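# Move three cartons to cart tray, close footlocker lid

## Task

Take all three cartons out of the footlocker and put them in the top tray of the utility cart. Each must rest flat on the tray floor, not upright on an end and not overhanging any tray edge. Then close the footlocker lid completely without slamming it and without dropping it shut from more than slightly open. At the end the gripper must have released everything and the robot must have moved away. Nothing may count as done if only the robot is holding it in place. The robot must not tip over or finish leaning.

## Robot and tools

Robot: a Hello Robot Stretch 4, about 1.6 m tall. It has one arm only. The parts are an omni-wheel base (rim within 0.23 m of the base origin), a lift that slides up a mast, a telescoping arm reaching forward, a three-joint wrist (yaw, pitch, roll) and a two-finger gripper. Cameras: head_camera, head_left_camera, head_right_camera (fisheye), wrist_camera. A loose object may occasionally get nudged by outside forces.

Frames: the base frame sits on the floor below the base centre, x forward, y left, z up. hand_pose, the point between the open fingertips, is reported in this frame and may be slightly off. The odometry frame is the base frame as it was when the scene began; base_odometry counts wheel rotation, so wheel slip shows up as travel. Heading runs -3.142 to 3.142, left positive.

execute_actions(actions, cameras): actions is a list holding one action or none (empty list = just report state and images). cameras is a list of camera names, or "all"/null/omitted for all, [] for none. An action contains "base", "joints", or both, plus optional "pace" and "contact_limits"; alternatively it contains only {"end_of_arm": "enable_torque"}, which re-powers any wrist or gripper motor that cut out, holding it where it is. Everything in one action starts at the same moment.
- base: one command only, an offset relative to where the base last reported itself. translate_m: drive straight, metres, forward positive, -2 to 2. strafe_m: slide sideways, metres, left positive, -2 to 2. rotate_rad: spin in place, radians, counter-clockwise (left) positive, -3.2 to 3.2.
- joints: a single object keyed by joint name, each value an absolute target (not an offset). lift_m 0 to 1.2 (tolerance 0.004); arm_m extension 0 to 0.55 (0.004); wrist_yaw_rad -1.134 to 4.276 (0.02), 0 points forward, positive turns left, 3.14 folds back, past 3.4 the arm may block it; wrist_pitch_rad -1.117 to 4.259 (0.05), 0 level, 1.57 pointing down; wrist_roll_rad -1.117 to 4.259 (0.02), 0 keeps fingers level, positive turns clockwise viewed from behind; gripper_m -0.038 to 0.141 (0.004), fingertip gap in metres, negative makes the tips press together. Out-of-range joint targets are clipped to the limit and flagged; unknown keys or other bad values reject the whole call with no motion.
- pace: "slow", "default", "fast", "max"; base speeds 0.1/0.3/0.4/0.6 m/s and turning 1/2/3/4 rad/s. With the lift above 0.2 these are reduced, down to 0.3 m/s and 1 rad/s at lift 1.2.
- contact_limits: only {"arm_m": value}, 0 (gentlest) to 0.75 (firmest), default 0.5; the arm halts when it pushes harder.
An action runs at most 15 s. A joint or base omitted from an action can still be driving toward its previous target without the status showing it.

wait(seconds): 0 to 10 s, no new command; returns state and images. zoom_image(camera, region): enlarges part of that camera's latest full image; region [x0, y0, x1, y1] in pixels, top-left origin, at most 504x504. Image sizes: head_camera 420x560, head fisheyes 420x672, wrist_camera 616x392. read_manual(section): only licence texts, no motion. finished_scene(scene): ends the numbered scene after the last command is held; irreversible, reports success. Replying without any tool call ends everything.

Reading results: joint_positions are current joint values. base_status and joint_status tell how each motion of the last accepted action finished: "done" (for the base this means the wheels turned enough, even if slipping), "off_target" (stopped short and may still push), "contact_stop_at_<key>" (hit something; that part goes slack, a slack lift may sink under load, slack wheels may roll), "limit_stop_at_<name>", "time_out", "torque_fault" (wrist motor went limp, send enable_torque). After these the old target is dropped. "limit_stop_at_tilt" means a lean above 6 degrees; lift, arm and wheels go slack and ignore commands until the lean eases. "limit_stop_at_own_body": a joint nearly hit the robot; move it away, likely when pitch is below -0.2 with roll below -0.4 or above 4. on_its_own lists things not commanded by this call; "held at" gives the held target. If a call reports a stop, the rest of that reply's moving calls are skipped. lidar_m: 12 horizontal distances in metres, 30-degree sectors, first straight ahead, going counter-clockwise (4th left, 7th behind, 10th right); "-" means nothing seen or closer than 0.25 m; it sees from about 0.15 m up, misses glass, thin legs and much behind. wrist_depth_mm: 7x7 grid of depths, 100 to 2000 mm, "-" when unknown; the robot's own body appears. turned_by_wheels vs turned_by_imu differing by over about 0.1 rad means a collision or slip, with heading error roughly their difference. base_tilt in degrees, forward/right positive, with a fixed bias up to about 1.5. motor_effort: percent of maximum, positive toward higher joint values, peak in brackets, noisy and biased; wheel positive means turning right. A load in a level gripper shifts wrist pitch effort away from 0.

Gripping: command a gap smaller than the object; squeezing tighter pulls it toward the wrist, opening pushes it out. Neither gripper reading nor "done" confirms a grasp; a firm grip shows as a gripper effort change when commanded at 0 or above. If fingertips jam on a surface below, lift up. To unfold at scene start, send lift_m 0.4 and wrist_yaw_rad 0 together.

Avoid: driving or turning with over 1 kg held and arm_m above 0.2, especially at fast paces; strong steady pushes or pulls, particularly with the gripper high or a high contact limit; pressing the gripper into things during base or arm motion (torque faults); dropping cartons; letting the lid fall or bang shut; tilting the robot. Quicker robot motion is preferred.

Each tool is called after "Emit:" in YAML: its name, and indented under it one key for each argument.

## Session

Emit:
execute_actions:
  actions: []

Scene clock: 0.00 s.
base_odometry: x=+0.000 y=+0.000 heading=+0.000 (m, m, rad; odometry frame)
turned_by_wheels: +0.000 (rad since the last result)
turned_by_imu: +0.000 (rad since the last result)
base_tilt: forward=+0.2 right=+0.2 (deg)
lidar_m: 1.43 1.49 1.42 1.47 1.42 1.80 2.63 2.33 1.72 2.36 2.29 1.37
base_status: not commanded
joint_positions: lift_m=+0.182 arm_m=+0.002 wrist_yaw_rad=+3.149 wrist_pitch_rad=-0.017 wrist_roll_rad=+0.011 gripper_m=+0.057
joint_status: not commanded
motor_effort: lift_m=+19 arm_m=+0 wrist_yaw_rad=+0 wrist_pitch_rad=-7 wrist_roll_rad=+0 gripper_m=-2 wheel_0=+0 wheel_1=+0 wheel_2=+0 (%)
hand_pose: x=-0.1160 y=+0.0854 z=+0.3648 quat_wxyz=(-0.004, +0.009, +0.005, +1.000) (m; base frame)
wrist_depth_mm: - 134 - - - - - / - 117 157 - - - - / - 122 165 - - - - / 136 137 - - - - - / 1025 - - - 1983 1921 1863 / 654 1308 202 1098 1008 1118 1060 / 517 854 854 - 842 759 778
pictures: head_camera, head_left_camera, head_right_camera, wrist_camera
Images, in order (width x height): head_camera 420x560, head_left_camera 420x672, head_right_camera 420x672, wrist_camera 616x392.

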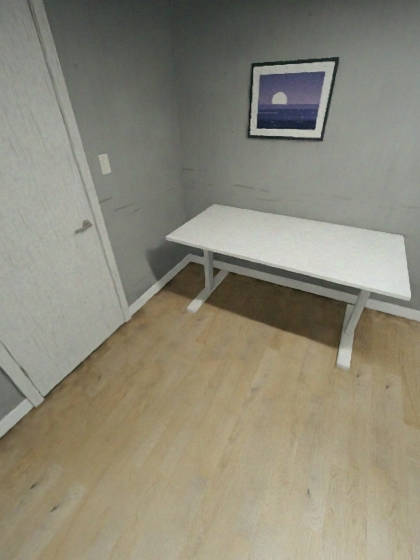

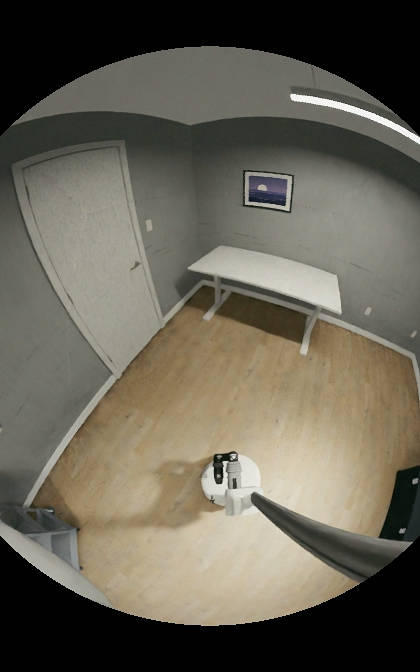

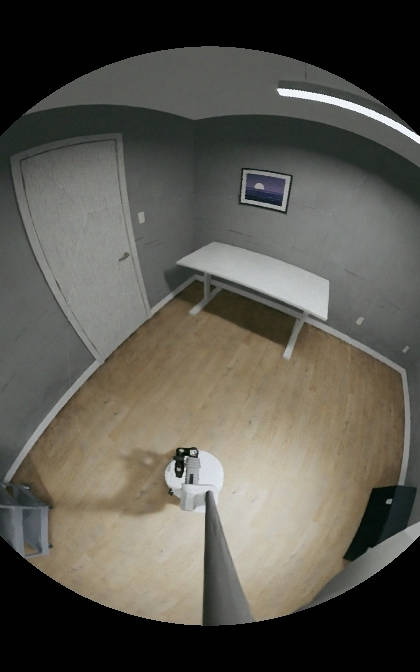

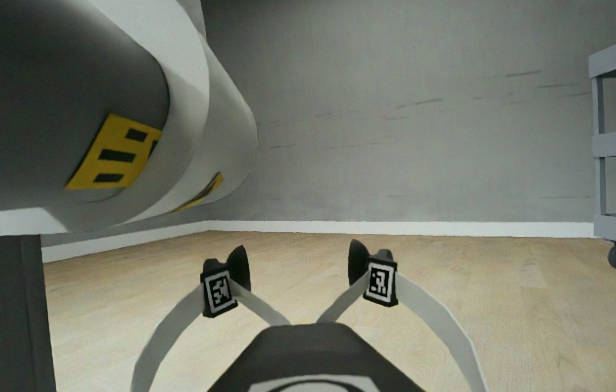

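Emit:
execute_actions:
  actions:
    - {"base":{"rotate_rad":-2.0},"joints":{"lift_m":0.5,"wrist_yaw_rad":0}}

Scene clock: 2.90 s.
base_odometry: x=+0.000 y=+0.000 heading=-2.000 (m, m, rad; odometry frame)
turned_by_wheels: -2.000 (rad since the last result)
turned_by_imu: -2.009 (rad since the last result)
base_tilt: forward=+0.3 right=+0.1 (deg)
lidar_m: 1.72 2.43 1.40 1.38 1.51 1.45 1.41 1.54 1.42 2.51 2.69 1.79
base_status: done
joint_positions: lift_m=+0.500 arm_m=+0.002 wrist_yaw_rad=+0.001 wrist_pitch_rad=-0.017 wrist_roll_rad=+0.011 gripper_m=+0.057
joint_status: all done
motor_effort: lift_m=+24(26) arm_m=+0(0) wrist_yaw_rad=-1(6) wrist_pitch_rad=-7(8) wrist_roll_rad=+1(0) gripper_m=-3(3) wheel_0=+0(8) wheel_1=-1(7) wheel_2=-2(8) (%)
hand_pose: x=+0.4616 y=-0.0872 z=+0.6828 quat_wxyz=(+1.000, +0.005, -0.009, +0.000) (m; base frame)
wrist_depth_mm: - - - - - 1983 1983 / - - - - - 1983 - / - - - - - - - / - - - - - - - / - - - 1983 - - - / - - 201 1576 1576 1921 1863 / 1576 1499 1499 - 1499 1308 1397
pictures: head_camera, head_left_camera, head_right_camera, wrist_camera
Images, in order (width x height): head_camera 420x560, head_left_camera 420x672, head_right_camera 420x672, wrist_camera 616x392.

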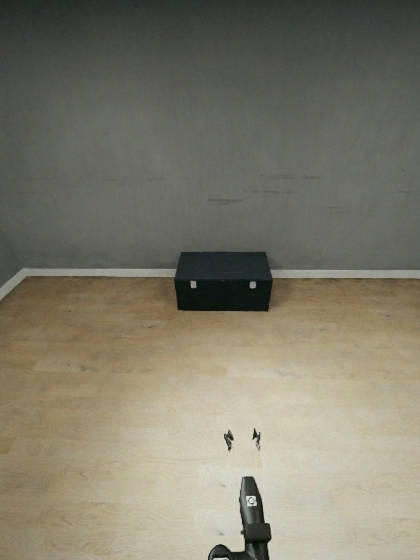

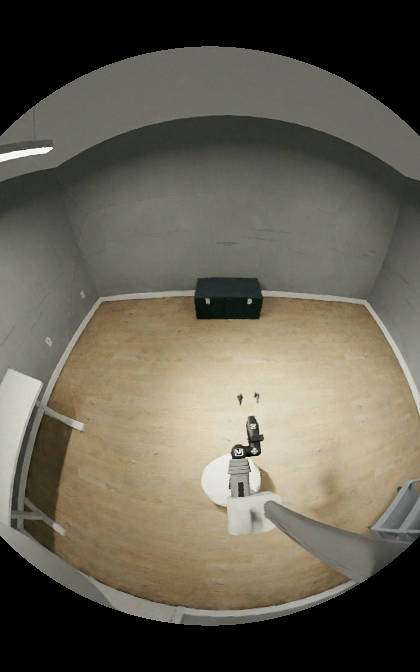

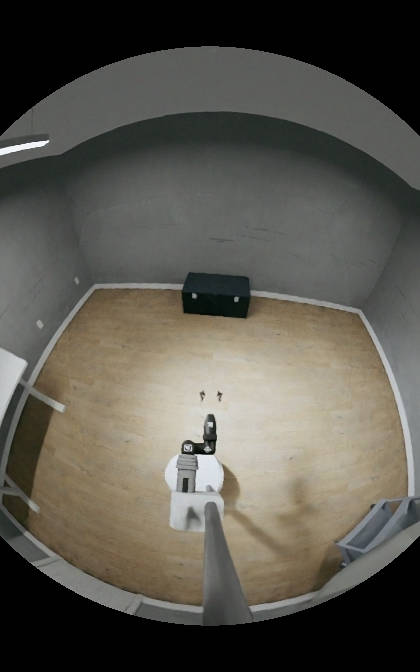

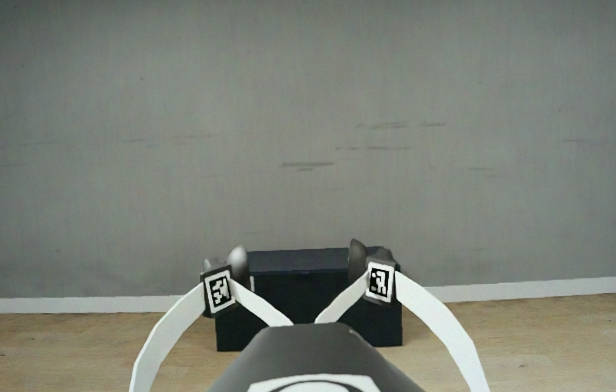

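Emit:
execute_actions:
  actions:
    - {"base":{"translate_m":0.85},"joints":{"lift_m":0.15}}
  cameras: ["head_camera","wrist_camera"]

Emit:
zoom_image:
  camera: "head_camera"
  region: [100, 300, 360, 500]

Scene clock: 7.77 s.
base_odometry: x=-0.354 y=-0.773 heading=-2.000 (m, m, rad; odometry frame)
turned_by_wheels: +0.000 (rad since the last result)
turned_by_imu: +0.000 (rad since the last result)
base_tilt: forward=+0.3 right=+0.2 (deg)
lidar_m: 0.86 0.94 2.16 1.52 1.42 2.15 2.26 2.07 2.17 2.59 1.90 0.89
base_status: done
joint_positions: lift_m=+0.150 arm_m=+0.002 wrist_yaw_rad=+0.000 wrist_pitch_rad=-0.017 wrist_roll_rad=+0.011 gripper_m=+0.057
joint_status: all done
motor_effort: lift_m=+15(25) arm_m=+0(0) wrist_yaw_rad=-1(2) wrist_pitch_rad=-7(7) wrist_roll_rad=+1(0) gripper_m=-1(2) wheel_0=+2(9) wheel_1=+2(5) wheel_2=+1(9) (%)
hand_pose: x=+0.4616 y=-0.0873 z=+0.3336 quat_wxyz=(+1.000, +0.005, -0.009, +0.000) (m; base frame)
wrist_depth_mm: 1229 1205 1205 1182 1205 1205 1182 / 1229 1255 1255 1229 1205 1182 1160 / 1255 1229 1205 1229 1205 1182 1182 / 1255 1205 854 683 668 668 1182 / 1255 691 683 683 676 668 1205 / 1182 715 201 691 683 676 976 / 820 699 699 - 691 683 715
pictures: head_camera, wrist_camera
Images, in order (width x height): head_camera 420x560, wrist_camera 616x392.

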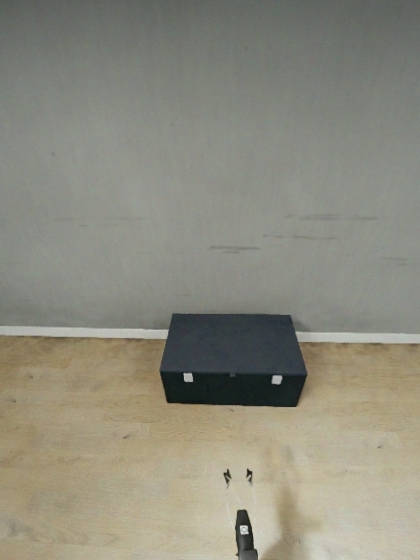

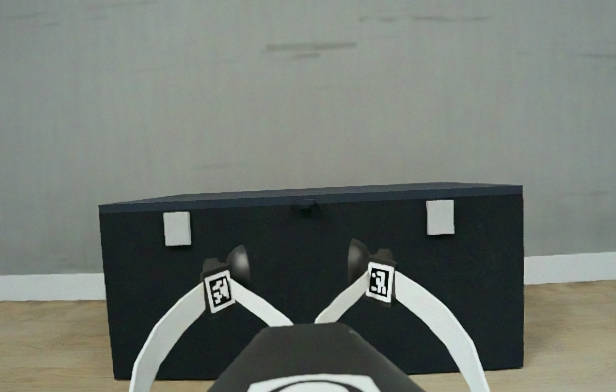

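Region (100, 300, 360, 500) of head_camera's 420x560 image, scaled by 1.938, with more detail than that image has; it fills the top 388 rows of this view, and the rest is white.

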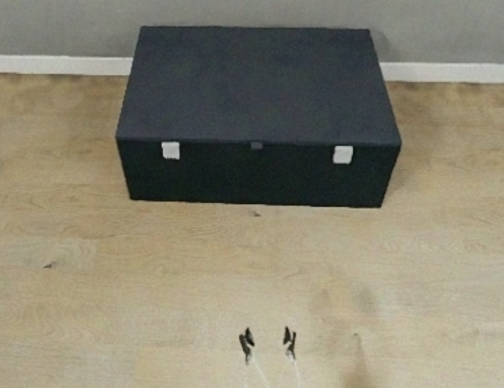

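Emit:
zoom_image:
  camera: "wrist_camera"
  region: [250, 170, 370, 240]

Region (250, 170, 370, 240) of wrist_camera's 616x392 image, scaled by 4.200; it fills the top 294 rows of this view, and the rest is white.

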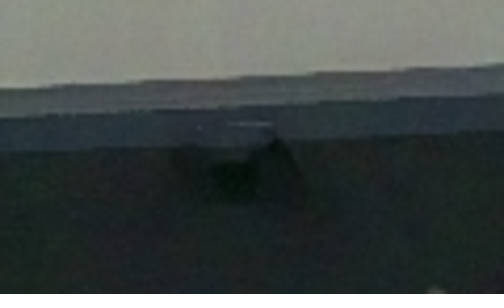

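Emit:
execute_actions:
  actions:
    - {"base":{"rotate_rad":-0.04},"joints":{"lift_m":0.12,"wrist_pitch_rad":0}}
  cameras: []

Emit:
execute_actions:
  actions:
    - {"base":{"strafe_m":0.03},"joints":{"arm_m":0.25}}
  cameras: ["head_camera","wrist_camera"]

Scene clock: 10.43 s.
base_odometry: x=-0.354 y=-0.773 heading=-2.040 (m, m, rad; odometry frame)
turned_by_wheels: -0.040 (rad since the last result)
turned_by_imu: -0.040 (rad since the last result)
base_tilt: forward=+0.2 right=+0.2 (deg)
lidar_m: 0.86 0.94 2.10 1.67 1.40 2.01 2.25 2.03 2.10 2.56 1.98 0.92
base_status: done
joint_positions: lift_m=+0.120 arm_m=+0.002 wrist_yaw_rad=+0.000 wrist_pitch_rad=+0.002 wrist_roll_rad=+0.011 gripper_m=+0.057
joint_status: all done
motor_effort: lift_m=+14(13) arm_m=+0(0) wrist_yaw_rad=+0(1) wrist_pitch_rad=-6(6) wrist_roll_rad=+1(1) gripper_m=-4(4) wheel_0=+1(6) wheel_1=+1(5) wheel_2=+1(4) (%)
hand_pose: x=+0.4616 y=-0.0874 z=+0.2981 quat_wxyz=(+1.000, +0.005, +0.001, +0.000) (m; base frame)
wrist_depth_mm: 1205 1205 1205 1205 1205 1182 1205 / 1229 1205 1229 1229 1205 1205 1229 / 1205 1182 1255 1255 1205 1205 1229 / 1229 676 683 676 683 691 1229 / 1255 691 691 683 691 691 1229 / 1042 699 201 691 699 699 854 / 723 691 691 - 691 615 634
pictures: none
No camera images: the call's "cameras" was empty. Leave "cameras" out to get every camera's image.

Scene clock: 12.30 s.
base_odometry: x=-0.327 y=-0.786 heading=-2.040 (m, m, rad; odometry frame)
turned_by_wheels: +0.000 (rad since the last result)
turned_by_imu: +0.000 (rad since the last result)
base_tilt: forward=+0.2 right=+0.1 (deg)
lidar_m: 0.88 0.92 2.12 1.72 1.38 2.00 2.28 2.08 2.15 2.62 1.95 0.91
base_status: done
joint_positions: lift_m=+0.120 arm_m=+0.249 wrist_yaw_rad=+0.000 wrist_pitch_rad=+0.002 wrist_roll_rad=+0.011 gripper_m=+0.057
joint_status: all done
motor_effort: lift_m=+14(14) arm_m=+6(9) wrist_yaw_rad=+0(1) wrist_pitch_rad=-6(7) wrist_roll_rad=+0(0) gripper_m=-2(2) wheel_0=-1(6) wheel_1=-1(8) wheel_2=+0(1) (%)
hand_pose: x=+0.7083 y=-0.0874 z=+0.2980 quat_wxyz=(+1.000, +0.005, +0.001, +0.000) (m; base frame)
wrist_depth_mm: 946 960 960 946 960 946 960 / 960 946 976 931 960 960 960 / 960 976 960 960 960 960 976 / 436 433 436 439 433 436 436 / 436 439 436 436 433 442 439 / 442 445 201 442 442 442 442 / 442 449 449 - 449 449 449
pictures: head_camera, wrist_camera
Images, in order (width x height): head_camera 420x560, wrist_camera 616x392.

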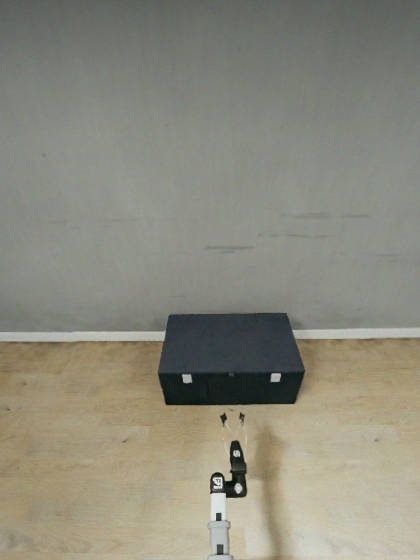

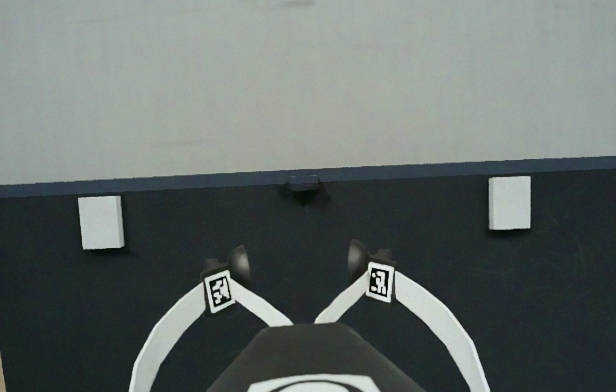

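Emit:
execute_actions:
  actions:
    - {"joints":{"arm_m":0.36,"lift_m":0.2,"wrist_pitch_rad":0.3,"gripper_m":0.09}}
  cameras: ["wrist_camera"]

Scene clock: 15.27 s.
base_odometry: x=-0.327 y=-0.786 heading=-2.040 (m, m, rad; odometry frame)
turned_by_wheels: +0.000 (rad since the last result)
turned_by_imu: +0.000 (rad since the last result)
base_tilt: forward=+0.3 right=+0.1 (deg)
lidar_m: 0.89 0.96 2.12 1.70 1.37 1.99 2.29 2.06 2.15 2.60 1.98 0.93
base_status: not commanded
joint_positions: lift_m=+0.200 arm_m=+0.359 wrist_yaw_rad=+0.000 wrist_pitch_rad=+0.302 wrist_roll_rad=+0.011 gripper_m=+0.090
joint_status: all done
motor_effort: lift_m=+24(26) arm_m=+6(4) wrist_yaw_rad=+0(0) wrist_pitch_rad=-5(5) wrist_roll_rad=+1(1) gripper_m=-1(2) wheel_0=-1(1) wheel_1=-1(1) wheel_2=+0(0) (%)
hand_pose: x=+0.8052 y=-0.0874 z=+0.2920 quat_wxyz=(+0.989, +0.005, +0.150, -0.001) (m; base frame)
wrist_depth_mm: 778 768 768 788 768 778 788 / 788 798 788 798 676 640 809 / 314 319 315 317 319 319 315 / 319 329 329 332 334 334 329 / 347 349 345 351 345 355 355 / 373 368 366 362 377 373 379 / 394 394 397 - 399 402 410
pictures: wrist_camera
Images, in order (width x height): wrist_camera 616x392.

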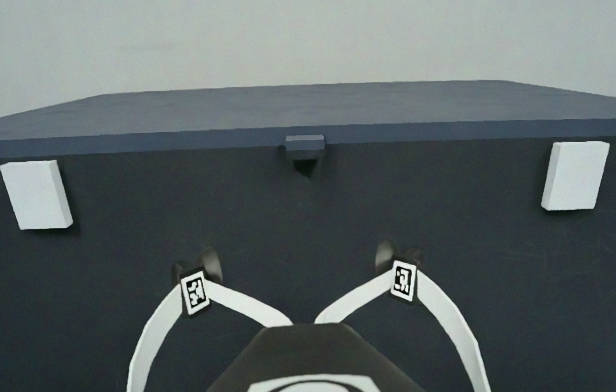

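Emit:
execute_actions:
  actions:
    - {"joints":{"arm_m":0.40,"lift_m":0.167,"wrist_pitch_rad":0.0,"gripper_m":0.06}}
  cameras: ["wrist_camera"]

Emit:
execute_actions:
  actions:
    - {"joints":{"arm_m":0.47},"pace":"slow","contact_limits":{"arm_m":0.1}}
  cameras: ["wrist_camera","head_camera"]

Scene clock: 17.97 s.
base_odometry: x=-0.327 y=-0.786 heading=-2.040 (m, m, rad; odometry frame)
turned_by_wheels: +0.000 (rad since the last result)
turned_by_imu: +0.000 (rad since the last result)
base_tilt: forward=+0.3 right=+0.2 (deg)
lidar_m: 0.86 0.93 2.11 1.71 1.39 1.99 2.27 2.08 2.13 2.59 2.03 0.92
base_status: not commanded
joint_positions: lift_m=+0.167 arm_m=+0.399 wrist_yaw_rad=+0.000 wrist_pitch_rad=+0.003 wrist_roll_rad=+0.011 gripper_m=+0.060
joint_status: all done
motor_effort: lift_m=+14(22) arm_m=+6(0) wrist_yaw_rad=+0(1) wrist_pitch_rad=-9(14) wrist_roll_rad=+1(0) gripper_m=-2(2) wheel_0=-1(1) wheel_1=-1(1) wheel_2=+0(0) (%)
hand_pose: x=+0.8583 y=-0.0874 z=+0.3448 quat_wxyz=(+1.000, +0.005, +0.001, +0.000) (m; base frame)
wrist_depth_mm: 798 809 798 798 809 809 798 / 809 820 809 809 809 809 798 / 820 820 831 820 820 820 809 / 831 820 831 647 554 484 445 / 285 286 285 285 285 286 286 / 289 289 287 287 290 290 291 / 290 291 291 - 291 291 293
pictures: wrist_camera
Images, in order (width x height): wrist_camera 616x392.

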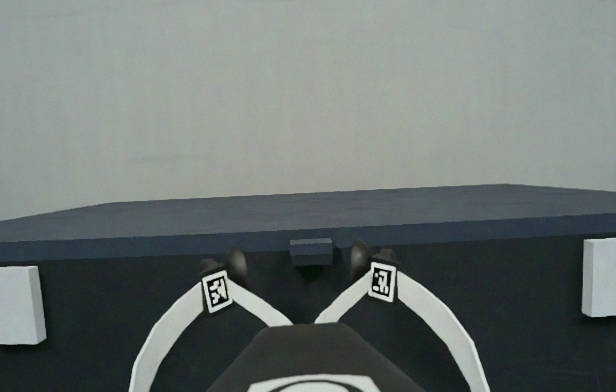

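Scene clock: 19.30 s.
base_odometry: x=-0.327 y=-0.786 heading=-2.040 (m, m, rad; odometry frame)
turned_by_wheels: +0.000 (rad since the last result)
turned_by_imu: +0.000 (rad since the last result)
base_tilt: forward=+0.3 right=+0.1 (deg)
lidar_m: 0.87 0.96 2.10 1.68 1.40 1.94 2.30 2.08 2.13 2.61 1.97 0.94
base_status: not commanded
joint_positions: lift_m=+0.167 arm_m=+0.441 wrist_yaw_rad=-0.006 wrist_pitch_rad=+0.002 wrist_roll_rad=+0.011 gripper_m=+0.060
joint_status: arm_m contact_stop (moved +0.043 of +0.071)
on_its_own: arm_m is slack since a contact_stop (your +0.470 is given up); wrist_yaw_rad is at rest, and its effort (+18) is outside its rest range (-13 to +13)
motor_effort: lift_m=+14(14) arm_m=+0(19) wrist_yaw_rad=+18(29) wrist_pitch_rad=-7(8) wrist_roll_rad=+1(0) gripper_m=-2(2) wheel_0=+1(1) wheel_1=+1(1) wheel_2=-5(7) (%)
contact_limits: arm_m 0.1
hand_pose: x=+0.9003 y=-0.0892 z=+0.3450 quat_wxyz=(+1.000, +0.005, +0.001, -0.003) (m; base frame)
wrist_depth_mm: 759 750 750 768 759 759 768 / 759 741 759 759 768 768 788 / 768 768 778 778 768 778 778 / 778 778 778 640 549 488 445 / 247 247 247 248 248 249 250 / 248 249 216 250 249 250 252 / 251 251 251 - 253 254 256
pictures: head_camera, wrist_camera
Images, in order (width x height): head_camera 420x560, wrist_camera 616x392.

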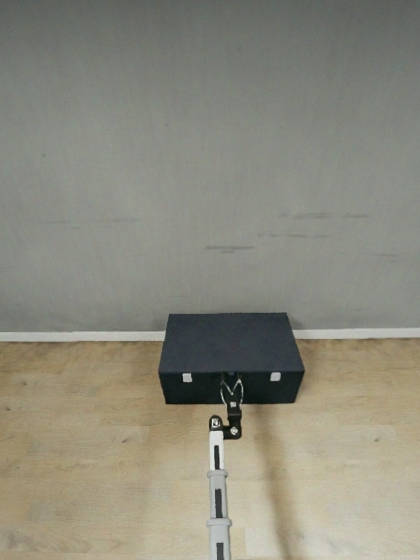

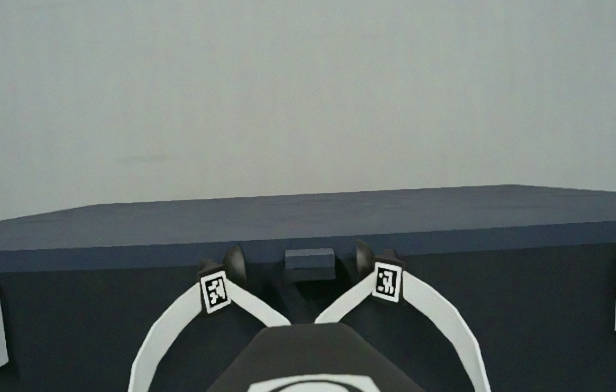

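Emit:
execute_actions:
  actions:
    - {"base":{"strafe_m":-0.008},"joints":{"arm_m":0.435,"gripper_m":0.01},"pace":"slow"}
  cameras: ["wrist_camera"]

Emit:
execute_actions:
  actions:
    - {"joints":{"lift_m":0.22},"pace":"slow"}
  cameras: ["wrist_camera","head_camera"]

Scene clock: 22.00 s.
base_odometry: x=-0.334 y=-0.783 heading=-2.040 (m, m, rad; odometry frame)
turned_by_wheels: +0.000 (rad since the last result)
turned_by_imu: +0.000 (rad since the last result)
base_tilt: forward=+0.3 right=+0.1 (deg)
lidar_m: 0.89 0.93 2.11 1.69 1.38 2.00 2.26 2.07 2.13 2.61 1.97 0.90
base_status: done
joint_positions: lift_m=+0.167 arm_m=+0.436 wrist_yaw_rad=+0.000 wrist_pitch_rad=+0.002 wrist_roll_rad=+0.011 gripper_m=+0.010
joint_status: all done
motor_effort: lift_m=+14(14) arm_m=-6(7) wrist_yaw_rad=+2(18) wrist_pitch_rad=-6(6) wrist_roll_rad=+1(1) gripper_m=-15(11) wheel_0=+3(4) wheel_1=+0(5) wheel_2=-2(2) (%)
hand_pose: x=+0.8955 y=-0.0876 z=+0.3450 quat_wxyz=(+1.000, +0.005, +0.001, +0.000) (m; base frame)
wrist_depth_mm: 768 759 768 768 768 759 759 / 768 778 778 768 768 768 768 / 768 778 768 788 778 788 788 / 788 788 778 654 559 492 449 / 253 253 253 241 253 253 253 / 253 253 190 253 193 256 257 / 257 257 256 - 258 258 257
pictures: wrist_camera
Images, in order (width x height): wrist_camera 616x392.

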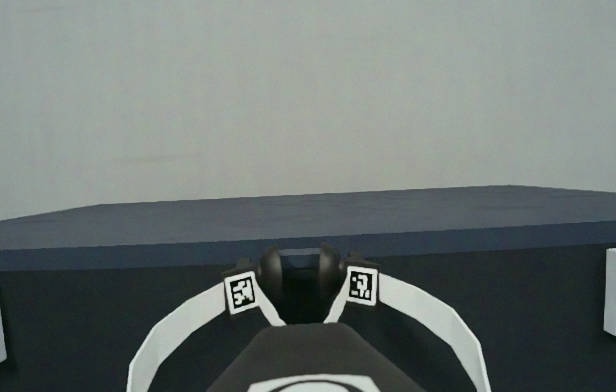

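Scene clock: 23.30 s.
base_odometry: x=-0.334 y=-0.783 heading=-2.040 (m, m, rad; odometry frame)
turned_by_wheels: +0.000 (rad since the last result)
turned_by_imu: +0.000 (rad since the last result)
base_tilt: forward=+0.2 right=+0.1 (deg)
lidar_m: 0.88 0.96 2.11 1.68 1.38 2.00 2.26 2.08 2.15 2.62 1.98 0.92
base_status: not commanded
joint_positions: lift_m=+0.219 arm_m=+0.436 wrist_yaw_rad=-0.001 wrist_pitch_rad=+0.010 wrist_roll_rad=+0.011 gripper_m=+0.010
joint_status: all done
on_its_own: wrist_pitch_rad is at rest, and its effort (-30) is outside its rest range (-23 to +23)
motor_effort: lift_m=+27(28) arm_m=-7(6) wrist_yaw_rad=+2(2) wrist_pitch_rad=-30(34) wrist_roll_rad=+1(1) gripper_m=-13(14) wheel_0=+2(3) wheel_1=+0(0) wheel_2=-2(2) (%)
hand_pose: x=+0.8955 y=-0.0876 z=+0.3947 quat_wxyz=(+1.000, +0.005, +0.005, +0.000) (m; base frame)
wrist_depth_mm: 768 759 759 768 768 759 768 / 759 778 768 768 768 768 768 / 778 788 778 788 768 778 788 / 798 788 788 788 798 778 788 / 272 262 291 255 255 289 492 / 521 699 188 213 192 265 260 / 258 257 258 - 258 260 262
pictures: head_camera, wrist_camera
Images, in order (width x height): head_camera 420x560, wrist_camera 616x392.

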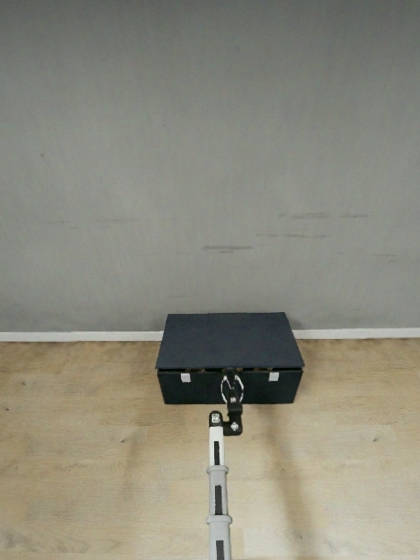

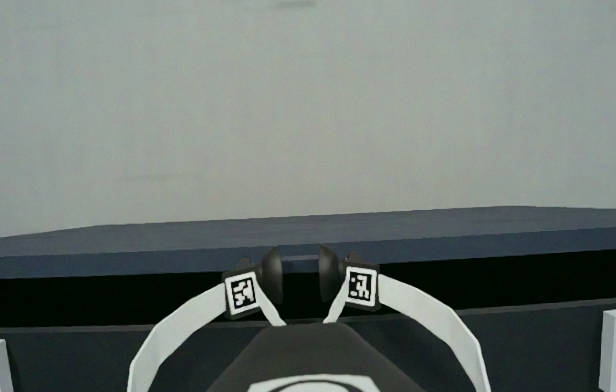

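Emit:
execute_actions:
  actions:
    - {"joints":{"lift_m":0.167},"pace":"slow"}
  cameras: []

Emit:
execute_actions:
  actions:
    - {"joints":{"gripper_m":0.06}}
  cameras: []

Emit:
execute_actions:
  actions:
    - {"joints":{"arm_m":0.38}}
  cameras: []

Emit:
execute_actions:
  actions:
    - {"joints":{"wrist_roll_rad":1.57,"lift_m":0.172}}
  cameras: ["wrist_camera"]

Emit:
execute_actions:
  actions:
    - {"joints":{"arm_m":0.47},"pace":"slow","contact_limits":{"arm_m":0.05}}
  cameras: ["wrist_camera","head_camera"]

Scene clock: 27.07 s.
base_odometry: x=-0.334 y=-0.783 heading=-2.040 (m, m, rad; odometry frame)
turned_by_wheels: +0.000 (rad since the last result)
turned_by_imu: +0.000 (rad since the last result)
base_tilt: forward=+0.4 right=+0.1 (deg)
lidar_m: 0.89 0.94 2.09 1.65 1.39 1.95 2.28 2.08 2.16 2.61 1.98 0.91
base_status: not commanded
joint_positions: lift_m=+0.168 arm_m=+0.436 wrist_yaw_rad=-0.003 wrist_pitch_rad=-0.002 wrist_roll_rad=+0.011 gripper_m=+0.010
joint_status: all done
motor_effort: lift_m=+12(24) arm_m=-4(6) wrist_yaw_rad=+7(8) wrist_pitch_rad=+4(29) wrist_roll_rad=+0(0) gripper_m=-10(13) wheel_0=+2(2) wheel_1=+0(0) wheel_2=-2(2) (%)
hand_pose: x=+0.8950 y=-0.0882 z=+0.3463 quat_wxyz=(+1.000, +0.005, -0.001, -0.001) (m; base frame)
wrist_depth_mm: 750 768 768 768 768 768 778 / 768 768 768 778 778 768 768 / 778 768 788 778 778 788 778 / 788 788 788 778 627 549 500 / 252 252 253 252 253 254 255 / 254 254 192 254 193 256 256 / 256 255 256 - 258 259 259
pictures: none
No camera images: the call's "cameras" was empty. Leave "cameras" out to get every camera's image.

Scene clock: 28.37 s.
base_odometry: x=-0.334 y=-0.783 heading=-2.040 (m, m, rad; odometry frame)
turned_by_wheels: +0.000 (rad since the last result)
turned_by_imu: +0.000 (rad since the last result)
base_tilt: forward=+0.2 right=+0.1 (deg)
lidar_m: 0.89 0.93 2.11 1.69 1.35 2.03 2.28 2.05 2.14 2.60 1.97 0.92
base_status: not commanded
joint_positions: lift_m=+0.167 arm_m=+0.436 wrist_yaw_rad=-0.001 wrist_pitch_rad=+0.002 wrist_roll_rad=+0.011 gripper_m=+0.060
joint_status: all done
motor_effort: lift_m=+14(14) arm_m=-4(5) wrist_yaw_rad=+1(9) wrist_pitch_rad=-4(6) wrist_roll_rad=+1(1) gripper_m=-2(7) wheel_0=+2(2) wheel_1=+0(0) wheel_2=-2(2) (%)
hand_pose: x=+0.8951 y=-0.0876 z=+0.3452 quat_wxyz=(+1.000, +0.005, +0.001, +0.000) (m; base frame)
wrist_depth_mm: 759 759 768 759 759 759 768 / 778 778 768 768 768 768 778 / 768 778 788 778 778 778 788 / 778 788 788 647 564 488 449 / 253 252 252 252 252 254 253 / 255 255 254 254 255 255 256 / 256 256 256 - 257 258 259
pictures: none
No camera images: the call's "cameras" was empty. Leave "cameras" out to get every camera's image.

Scene clock: 29.40 s.
base_odometry: x=-0.334 y=-0.783 heading=-2.040 (m, m, rad; odometry frame)
turned_by_wheels: +0.000 (rad since the last result)
turned_by_imu: +0.000 (rad since the last result)
base_tilt: forward=+0.3 right=+0.2 (deg)
lidar_m: 0.88 0.94 2.10 1.70 1.39 2.01 2.26 2.05 2.18 2.60 1.99 0.92
base_status: not commanded
joint_positions: lift_m=+0.167 arm_m=+0.381 wrist_yaw_rad=+0.000 wrist_pitch_rad=+0.002 wrist_roll_rad=+0.011 gripper_m=+0.060
joint_status: all done
motor_effort: lift_m=+14(14) arm_m=-6(4) wrist_yaw_rad=+0(2) wrist_pitch_rad=-7(7) wrist_roll_rad=+1(1) gripper_m=-1(3) wheel_0=+2(2) wheel_1=+0(0) wheel_2=-2(2) (%)
hand_pose: x=+0.8405 y=-0.0874 z=+0.3451 quat_wxyz=(+1.000, +0.005, +0.001, +0.000) (m; base frame)
wrist_depth_mm: 820 820 820 820 820 820 820 / 831 820 831 820 820 842 831 / 842 842 842 854 831 831 854 / 842 842 820 661 564 488 449 / 307 307 307 307 306 309 309 / 307 310 310 309 310 312 314 / 312 314 315 - 314 314 315
pictures: none
No camera images: the call's "cameras" was empty. Leave "cameras" out to get every camera's image.

Scene clock: 30.87 s.
base_odometry: x=-0.334 y=-0.783 heading=-2.040 (m, m, rad; odometry frame)
turned_by_wheels: +0.000 (rad since the last result)
turned_by_imu: +0.000 (rad since the last result)
base_tilt: forward=+0.3 right=+0.1 (deg)
lidar_m: 0.88 0.94 2.12 1.68 1.39 1.98 2.28 2.08 2.17 2.60 1.95 0.93
base_status: not commanded
joint_positions: lift_m=+0.172 arm_m=+0.381 wrist_yaw_rad=+0.000 wrist_pitch_rad=+0.002 wrist_roll_rad=+1.570 gripper_m=+0.060
joint_status: all done
motor_effort: lift_m=+25(23) arm_m=-6(6) wrist_yaw_rad=+0(0) wrist_pitch_rad=-7(8) wrist_roll_rad=+1(7) gripper_m=+1(0) wheel_0=+2(2) wheel_1=+0(0) wheel_2=-2(2) (%)
hand_pose: x=+0.8405 y=-0.0874 z=+0.3492 quat_wxyz=(+0.707, +0.707, +0.001, -0.001) (m; base frame)
wrist_depth_mm: 778 788 798 296 298 307 310 / 788 798 809 298 303 309 310 / 798 809 809 303 307 312 317 / 809 809 831 306 312 317 322 / 820 831 831 310 312 320 325 / 831 831 215 309 319 324 329 / 842 831 854 - 324 327 334
pictures: wrist_camera
Images, in order (width x height): wrist_camera 616x392.

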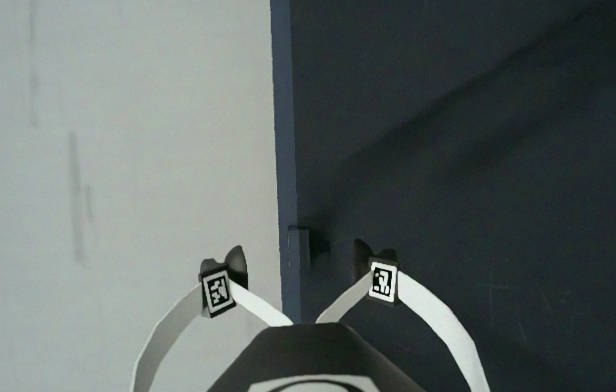

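Scene clock: 32.50 s.
base_odometry: x=-0.334 y=-0.782 heading=-2.040 (m, m, rad; odometry frame)
turned_by_wheels: +0.000 (rad since the last result)
turned_by_imu: +0.000 (rad since the last result)
base_tilt: forward=+0.2 right=+0.1 (deg)
lidar_m: 0.88 0.94 2.12 1.70 1.36 2.01 2.28 2.08 2.16 2.60 1.99 0.93
base_status: not commanded
joint_positions: lift_m=+0.172 arm_m=+0.448 wrist_yaw_rad=-0.005 wrist_pitch_rad=+0.006 wrist_roll_rad=+1.570 gripper_m=+0.060
joint_status: arm_m contact_stop (moved +0.067 of +0.089)
on_its_own: arm_m is slack since a contact_stop (your +0.470 is given up); wrist_yaw_rad is at rest, and its effort (+15) is outside its rest range (-13 to +13)
motor_effort: lift_m=+24(25) arm_m=+0(12) wrist_yaw_rad=+15(16) wrist_pitch_rad=-18(19) wrist_roll_rad=+0(2) gripper_m=-1(4) wheel_0=+3(3) wheel_1=+2(2) wheel_2=-4(4) (%)
contact_limits: arm_m 0.05
hand_pose: x=+0.9073 y=-0.0889 z=+0.3480 quat_wxyz=(+0.707, +0.707, +0.000, -0.004) (m; base frame)
wrist_depth_mm: 707 732 741 231 236 239 245 / 723 741 750 233 238 242 246 / 723 741 759 236 240 246 248 / 741 750 768 240 243 249 252 / 750 759 768 241 244 252 254 / 759 768 215 224 247 252 258 / 768 778 778 - 253 257 260
pictures: head_camera, wrist_camera
Images, in order (width x height): head_camera 420x560, wrist_camera 616x392.

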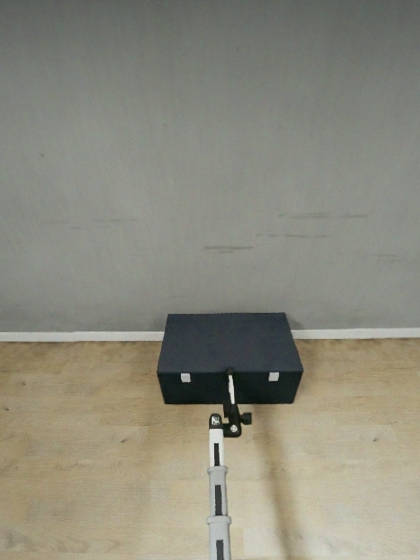

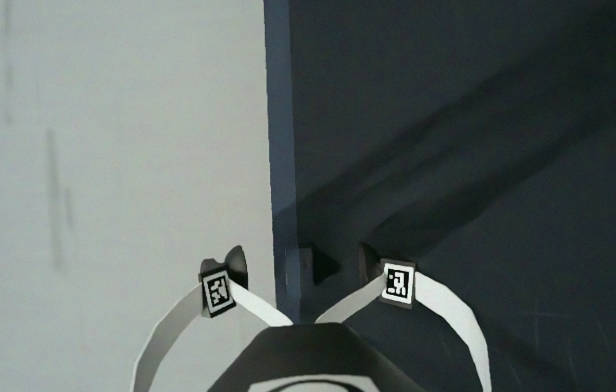

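Emit:
execute_actions:
  actions:
    - {"joints":{"arm_m":0.443,"lift_m":0.25},"pace":"slow"}
  cameras: ["wrist_camera","head_camera"]

Scene clock: 36.00 s.
torque_fault: wrist_pitch_rad switched itself off since the last result.
base_odometry: x=-0.334 y=-0.783 heading=-2.039 (m, m, rad; odometry frame)
turned_by_wheels: +0.000 (rad since the last result)
turned_by_imu: +0.000 (rad since the last result)
base_tilt: forward=+0.3 right=+0.2 (deg)
lidar_m: 0.89 0.93 2.10 1.68 1.41 1.97 2.25 2.07 2.13 2.59 2.01 0.92
base_status: not commanded
joint_positions: lift_m=+0.250 arm_m=+0.444 wrist_yaw_rad=-0.001 wrist_pitch_rad=+0.382 wrist_roll_rad=+1.570 gripper_m=+0.060
joint_status: all done
on_its_own: wrist_pitch_rad is off since a torque_fault, until you send "end_of_arm": "enable_torque" (your +0.000 is given up)
motor_effort: lift_m=+24(34) arm_m=-3(5) wrist_yaw_rad=+2(15) wrist_pitch_rad=-1(100) wrist_roll_rad=+0(0) gripper_m=-4(13) wheel_0=+2(3) wheel_1=+2(2) wheel_2=+0(4) (%)
hand_pose: x=+0.8821 y=-0.0876 z=+0.3202 quat_wxyz=(+0.694, +0.694, +0.134, -0.134) (m; base frame)
wrist_depth_mm: 627 683 247 265 297 342 373 / 634 676 251 267 301 349 377 / 640 683 253 270 304 351 382 / 640 699 255 272 309 353 384 / 647 699 247 274 310 357 389 / 654 707 214 268 298 366 392 / 661 707 330 - 329 368 394
pictures: head_camera, wrist_camera
Images, in order (width x height): head_camera 420x560, wrist_camera 616x392.

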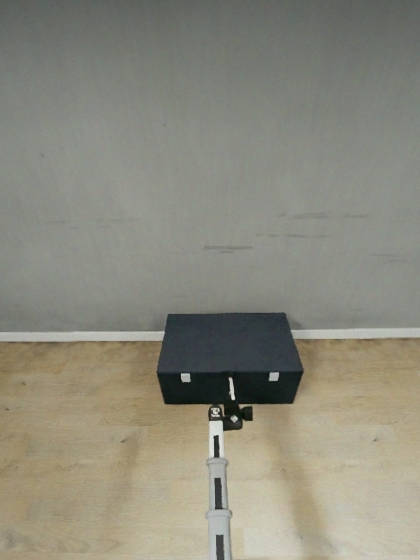

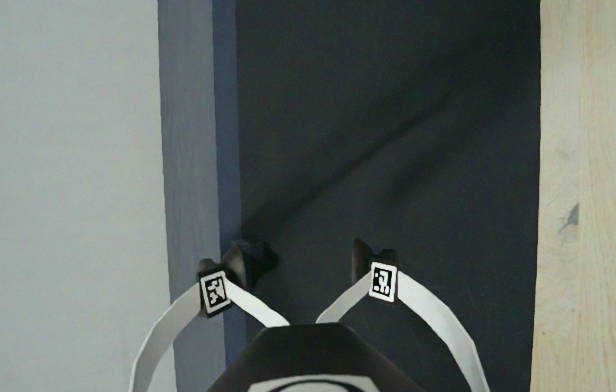

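Emit:
execute_actions:
  actions:
    - {"end_of_arm":"enable_torque"}
  cameras: []

Emit:
execute_actions:
  actions:
    - {"joints":{"arm_m":0.37}}
  cameras: []

Emit:
execute_actions:
  actions:
    - {"joints":{"wrist_pitch_rad":0,"lift_m":0.18}}
  cameras: []

Emit:
execute_actions:
  actions:
    - {"joints":{"arm_m":0.436},"pace":"slow","contact_limits":{"arm_m":0.05}}
  cameras: ["wrist_camera"]

Emit:
execute_actions:
  actions:
    - {"joints":{"lift_m":0.2},"pace":"slow"}
  cameras: ["wrist_camera"]

Scene clock: 38.03 s.
base_odometry: x=-0.334 y=-0.783 heading=-2.039 (m, m, rad; odometry frame)
turned_by_wheels: +0.000 (rad since the last result)
turned_by_imu: +0.000 (rad since the last result)
base_tilt: forward=+0.3 right=+0.2 (deg)
lidar_m: 0.88 0.93 2.07 1.70 1.38 1.97 2.28 2.07 2.14 2.60 1.96 0.95
base_status: not commanded
joint_positions: lift_m=+0.250 arm_m=+0.444 wrist_yaw_rad=-0.001 wrist_pitch_rad=+0.382 wrist_roll_rad=+1.570 gripper_m=+0.060
joint_status: not commanded
end_of_arm: enable_torque: each motor that was off is on again
on_its_own: wrist_pitch_rad is held at +0.382, not at your +0.000, since a torque_fault
motor_effort: lift_m=+25(24) arm_m=-3(3) wrist_yaw_rad=+2(2) wrist_pitch_rad=+0(1) wrist_roll_rad=+0(1) gripper_m=-2(4) wheel_0=+2(2) wheel_1=+2(2) wheel_2=+0(0) (%)
hand_pose: x=+0.8821 y=-0.0876 z=+0.3202 quat_wxyz=(+0.694, +0.694, +0.134, -0.134) (m; base frame)
wrist_depth_mm: 634 683 247 265 297 343 373 / 634 676 252 266 303 347 379 / 640 683 253 268 306 351 379 / 647 699 255 271 309 355 384 / 654 707 247 276 309 362 389 / 661 699 215 267 297 366 392 / 661 707 329 - 329 373 392
pictures: none
No camera images: the call's "cameras" was empty. Leave "cameras" out to get every camera's image.

Scene clock: 39.17 s.
base_odometry: x=-0.334 y=-0.783 heading=-2.039 (m, m, rad; odometry frame)
turned_by_wheels: +0.000 (rad since the last result)
turned_by_imu: +0.000 (rad since the last result)
base_tilt: forward=+0.3 right=+0.1 (deg)
lidar_m: 0.88 0.95 2.10 1.67 1.37 2.00 2.27 2.07 2.16 2.61 1.99 0.92
base_status: not commanded
joint_positions: lift_m=+0.250 arm_m=+0.371 wrist_yaw_rad=+0.000 wrist_pitch_rad=+0.384 wrist_roll_rad=+1.570 gripper_m=+0.060
joint_status: all done
on_its_own: wrist_pitch_rad is held at +0.382, not at your +0.000, since a torque_fault
motor_effort: lift_m=+24(24) arm_m=-6(8) wrist_yaw_rad=+0(2) wrist_pitch_rad=-6(6) wrist_roll_rad=+0(1) gripper_m=-2(3) wheel_0=+2(2) wheel_1=+2(2) wheel_2=+0(0) (%)
hand_pose: x=+0.8095 y=-0.0874 z=+0.3197 quat_wxyz=(+0.694, +0.694, +0.135, -0.135) (m; base frame)
wrist_depth_mm: 683 732 312 342 387 427 375 / 691 732 315 347 392 433 377 / 699 759 319 349 397 436 382 / 715 768 324 355 402 439 389 / 707 768 329 362 402 449 387 / 715 768 214 347 387 455 392 / 723 768 330 - 430 442 389
pictures: none
No camera images: the call's "cameras" was empty. Leave "cameras" out to get every camera's image.

Scene clock: 40.43 s.
base_odometry: x=-0.334 y=-0.783 heading=-2.039 (m, m, rad; odometry frame)
turned_by_wheels: +0.000 (rad since the last result)
turned_by_imu: +0.000 (rad since the last result)
base_tilt: forward=+0.2 right=+0.1 (deg)
lidar_m: 0.88 0.93 2.13 1.70 1.38 1.99 2.27 2.05 2.16 2.61 1.96 0.92
base_status: not commanded
joint_positions: lift_m=+0.180 arm_m=+0.371 wrist_yaw_rad=+0.000 wrist_pitch_rad=+0.003 wrist_roll_rad=+1.570 gripper_m=+0.060
joint_status: all done
motor_effort: lift_m=+14(22) arm_m=-6(6) wrist_yaw_rad=+0(0) wrist_pitch_rad=-9(13) wrist_roll_rad=-1(0) gripper_m=+0(1) wheel_0=+2(2) wheel_1=+2(2) wheel_2=+0(0) (%)
hand_pose: x=+0.8305 y=-0.0874 z=+0.3578 quat_wxyz=(+0.707, +0.707, +0.001, -0.001) (m; base frame)
wrist_depth_mm: 778 788 809 304 309 314 320 / 798 798 820 309 312 319 325 / 809 820 831 314 317 324 327 / 809 831 842 317 319 325 332 / 831 831 842 322 322 329 338 / 842 854 215 320 325 334 340 / 842 854 878 - 334 340 343
pictures: none
No camera images: the call's "cameras" was empty. Leave "cameras" out to get every camera's image.

Scene clock: 42.33 s.
base_odometry: x=-0.334 y=-0.783 heading=-2.039 (m, m, rad; odometry frame)
turned_by_wheels: +0.000 (rad since the last result)
turned_by_imu: +0.000 (rad since the last result)
base_tilt: forward=+0.2 right=+0.1 (deg)
lidar_m: 0.89 0.92 2.11 1.69 1.39 2.02 2.28 2.06 2.15 2.60 1.98 0.93
base_status: not commanded
joint_positions: lift_m=+0.180 arm_m=+0.435 wrist_yaw_rad=+0.000 wrist_pitch_rad=+0.003 wrist_roll_rad=+1.570 gripper_m=+0.060
joint_status: all done
motor_effort: lift_m=+14(14) arm_m=+6(8) wrist_yaw_rad=+0(0) wrist_pitch_rad=-8(9) wrist_roll_rad=-1(0) gripper_m=-2(1) wheel_0=+2(2) wheel_1=+2(2) wheel_2=+0(0) (%)
contact_limits: arm_m 0.05
hand_pose: x=+0.8943 y=-0.0874 z=+0.3578 quat_wxyz=(+0.707, +0.707, +0.001, -0.001) (m; base frame)
wrist_depth_mm: 732 741 750 243 246 251 253 / 732 750 759 245 249 253 257 / 741 759 778 250 251 256 259 / 741 768 778 253 255 259 263 / 759 788 788 254 257 264 266 / 768 778 215 255 259 266 271 / 788 778 798 - 266 270 274
pictures: wrist_camera
Images, in order (width x height): wrist_camera 616x392.

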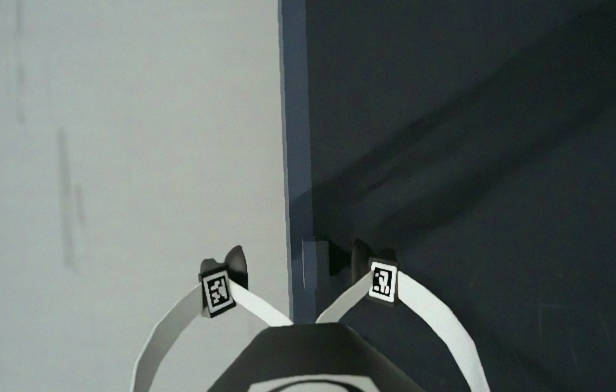

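Scene clock: 43.27 s.
base_odometry: x=-0.334 y=-0.783 heading=-2.039 (m, m, rad; odometry frame)
turned_by_wheels: +0.000 (rad since the last result)
turned_by_imu: +0.000 (rad since the last result)
base_tilt: forward=+0.3 right=+0.1 (deg)
lidar_m: 0.88 0.95 2.10 1.68 1.38 2.01 2.28 2.06 2.14 2.59 1.99 0.93
base_status: not commanded
joint_positions: lift_m=+0.200 arm_m=+0.435 wrist_yaw_rad=+0.000 wrist_pitch_rad=+0.003 wrist_roll_rad=+1.570 gripper_m=+0.060
joint_status: all done
motor_effort: lift_m=+25(23) arm_m=+6(7) wrist_yaw_rad=+0(0) wrist_pitch_rad=-7(8) wrist_roll_rad=+0(0) gripper_m=-1(1) wheel_0=+2(2) wheel_1=+2(2) wheel_2=+1(1) (%)
hand_pose: x=+0.8943 y=-0.0874 z=+0.3770 quat_wxyz=(+0.707, +0.707, +0.001, -0.001) (m; base frame)
wrist_depth_mm: 723 732 750 265 246 251 254 / 732 741 759 285 250 254 257 / 750 759 768 307 252 256 262 / 750 768 768 336 255 259 263 / 768 778 788 366 257 263 266 / 788 778 215 256 258 267 271 / 778 788 798 - 266 268 274
pictures: wrist_camera
Images, in order (width x height): wrist_camera 616x392.

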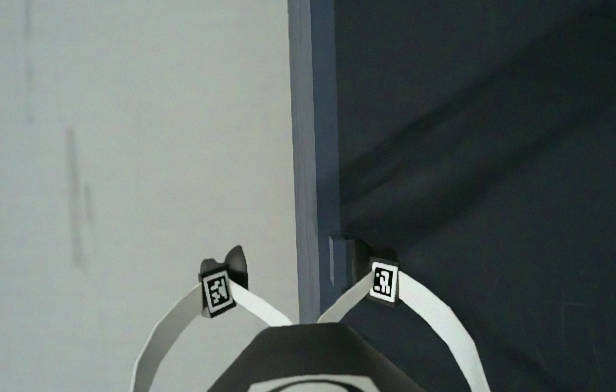

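Emit:
execute_actions:
  actions:
    - {"joints":{"lift_m":0.215},"pace":"slow"}
  cameras: ["wrist_camera"]

Scene clock: 44.70 s.
base_odometry: x=-0.334 y=-0.783 heading=-2.039 (m, m, rad; odometry frame)
turned_by_wheels: +0.000 (rad since the last result)
turned_by_imu: +0.000 (rad since the last result)
base_tilt: forward=+0.3 right=+0.1 (deg)
lidar_m: 0.89 0.96 2.07 1.69 1.38 1.97 2.27 2.07 2.15 2.61 1.97 0.92
base_status: not commanded
joint_positions: lift_m=+0.214 arm_m=+0.435 wrist_yaw_rad=+0.000 wrist_pitch_rad=+0.012 wrist_roll_rad=+1.570 gripper_m=+0.060
joint_status: all done
on_its_own: wrist_pitch_rad is at rest, and its effort (-37) is outside its rest range (-23 to +23)
motor_effort: lift_m=+28(28) arm_m=+6(6) wrist_yaw_rad=+0(0) wrist_pitch_rad=-37(37) wrist_roll_rad=+0(0) gripper_m=-6(5) wheel_0=+2(2) wheel_1=+2(2) wheel_2=+0(1) (%)
hand_pose: x=+0.8942 y=-0.0874 z=+0.3889 quat_wxyz=(+0.707, +0.707, +0.004, -0.004) (m; base frame)
wrist_depth_mm: 723 732 759 329 247 254 259 / 723 741 768 349 252 256 260 / 741 759 768 377 254 259 265 / 750 778 778 407 258 262 267 / 768 768 788 439 257 266 271 / 768 788 216 258 260 270 274 / 768 778 809 - 268 272 277
pictures: wrist_camera
Images, in order (width x height): wrist_camera 616x392.

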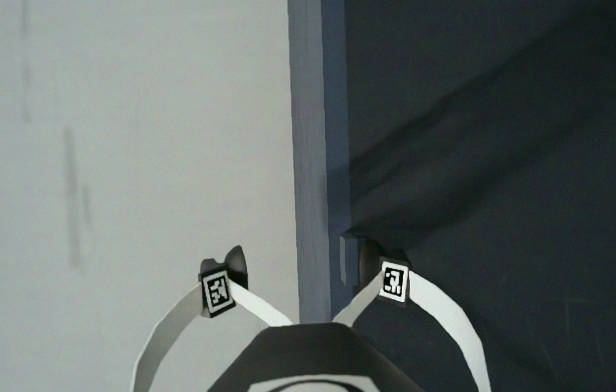

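Emit:
execute_actions:
  actions:
    - {"joints":{"lift_m":0.223},"pace":"slow"}
  cameras: ["wrist_camera"]

Scene clock: 46.00 s.
base_odometry: x=-0.334 y=-0.783 heading=-2.039 (m, m, rad; odometry frame)
turned_by_wheels: +0.000 (rad since the last result)
turned_by_imu: +0.000 (rad since the last result)
base_tilt: forward=+0.4 right=+0.2 (deg)
lidar_m: 0.87 0.93 2.12 1.74 1.38 1.99 2.28 2.09 2.14 2.61 1.99 0.92
base_status: not commanded
joint_positions: lift_m=+0.222 arm_m=+0.435 wrist_yaw_rad=+0.000 wrist_pitch_rad=+0.018 wrist_roll_rad=+1.570 gripper_m=+0.060
joint_status: all done
on_its_own: wrist_pitch_rad is at rest, and its effort (-52) is outside its rest range (-23 to +23)
motor_effort: lift_m=+29(28) arm_m=+6(6) wrist_yaw_rad=+0(0) wrist_pitch_rad=-52(52) wrist_roll_rad=+0(1) gripper_m=-9(7) wheel_0=+2(2) wheel_1=+2(2) wheel_2=+1(0) (%)
hand_pose: x=+0.8942 y=-0.0874 z=+0.3952 quat_wxyz=(+0.707, +0.707, +0.006, -0.006) (m; base frame)
wrist_depth_mm: 715 732 741 353 248 255 259 / 723 741 759 379 253 258 263 / 732 759 768 402 255 262 267 / 750 759 768 433 258 264 270 / 759 768 788 462 240 267 272 / 759 778 214 276 263 271 277 / 768 778 809 - 268 273 279
pictures: wrist_camera
Images, in order (width x height): wrist_camera 616x392.

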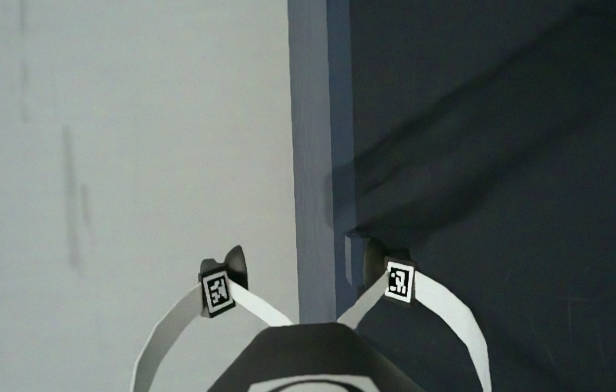

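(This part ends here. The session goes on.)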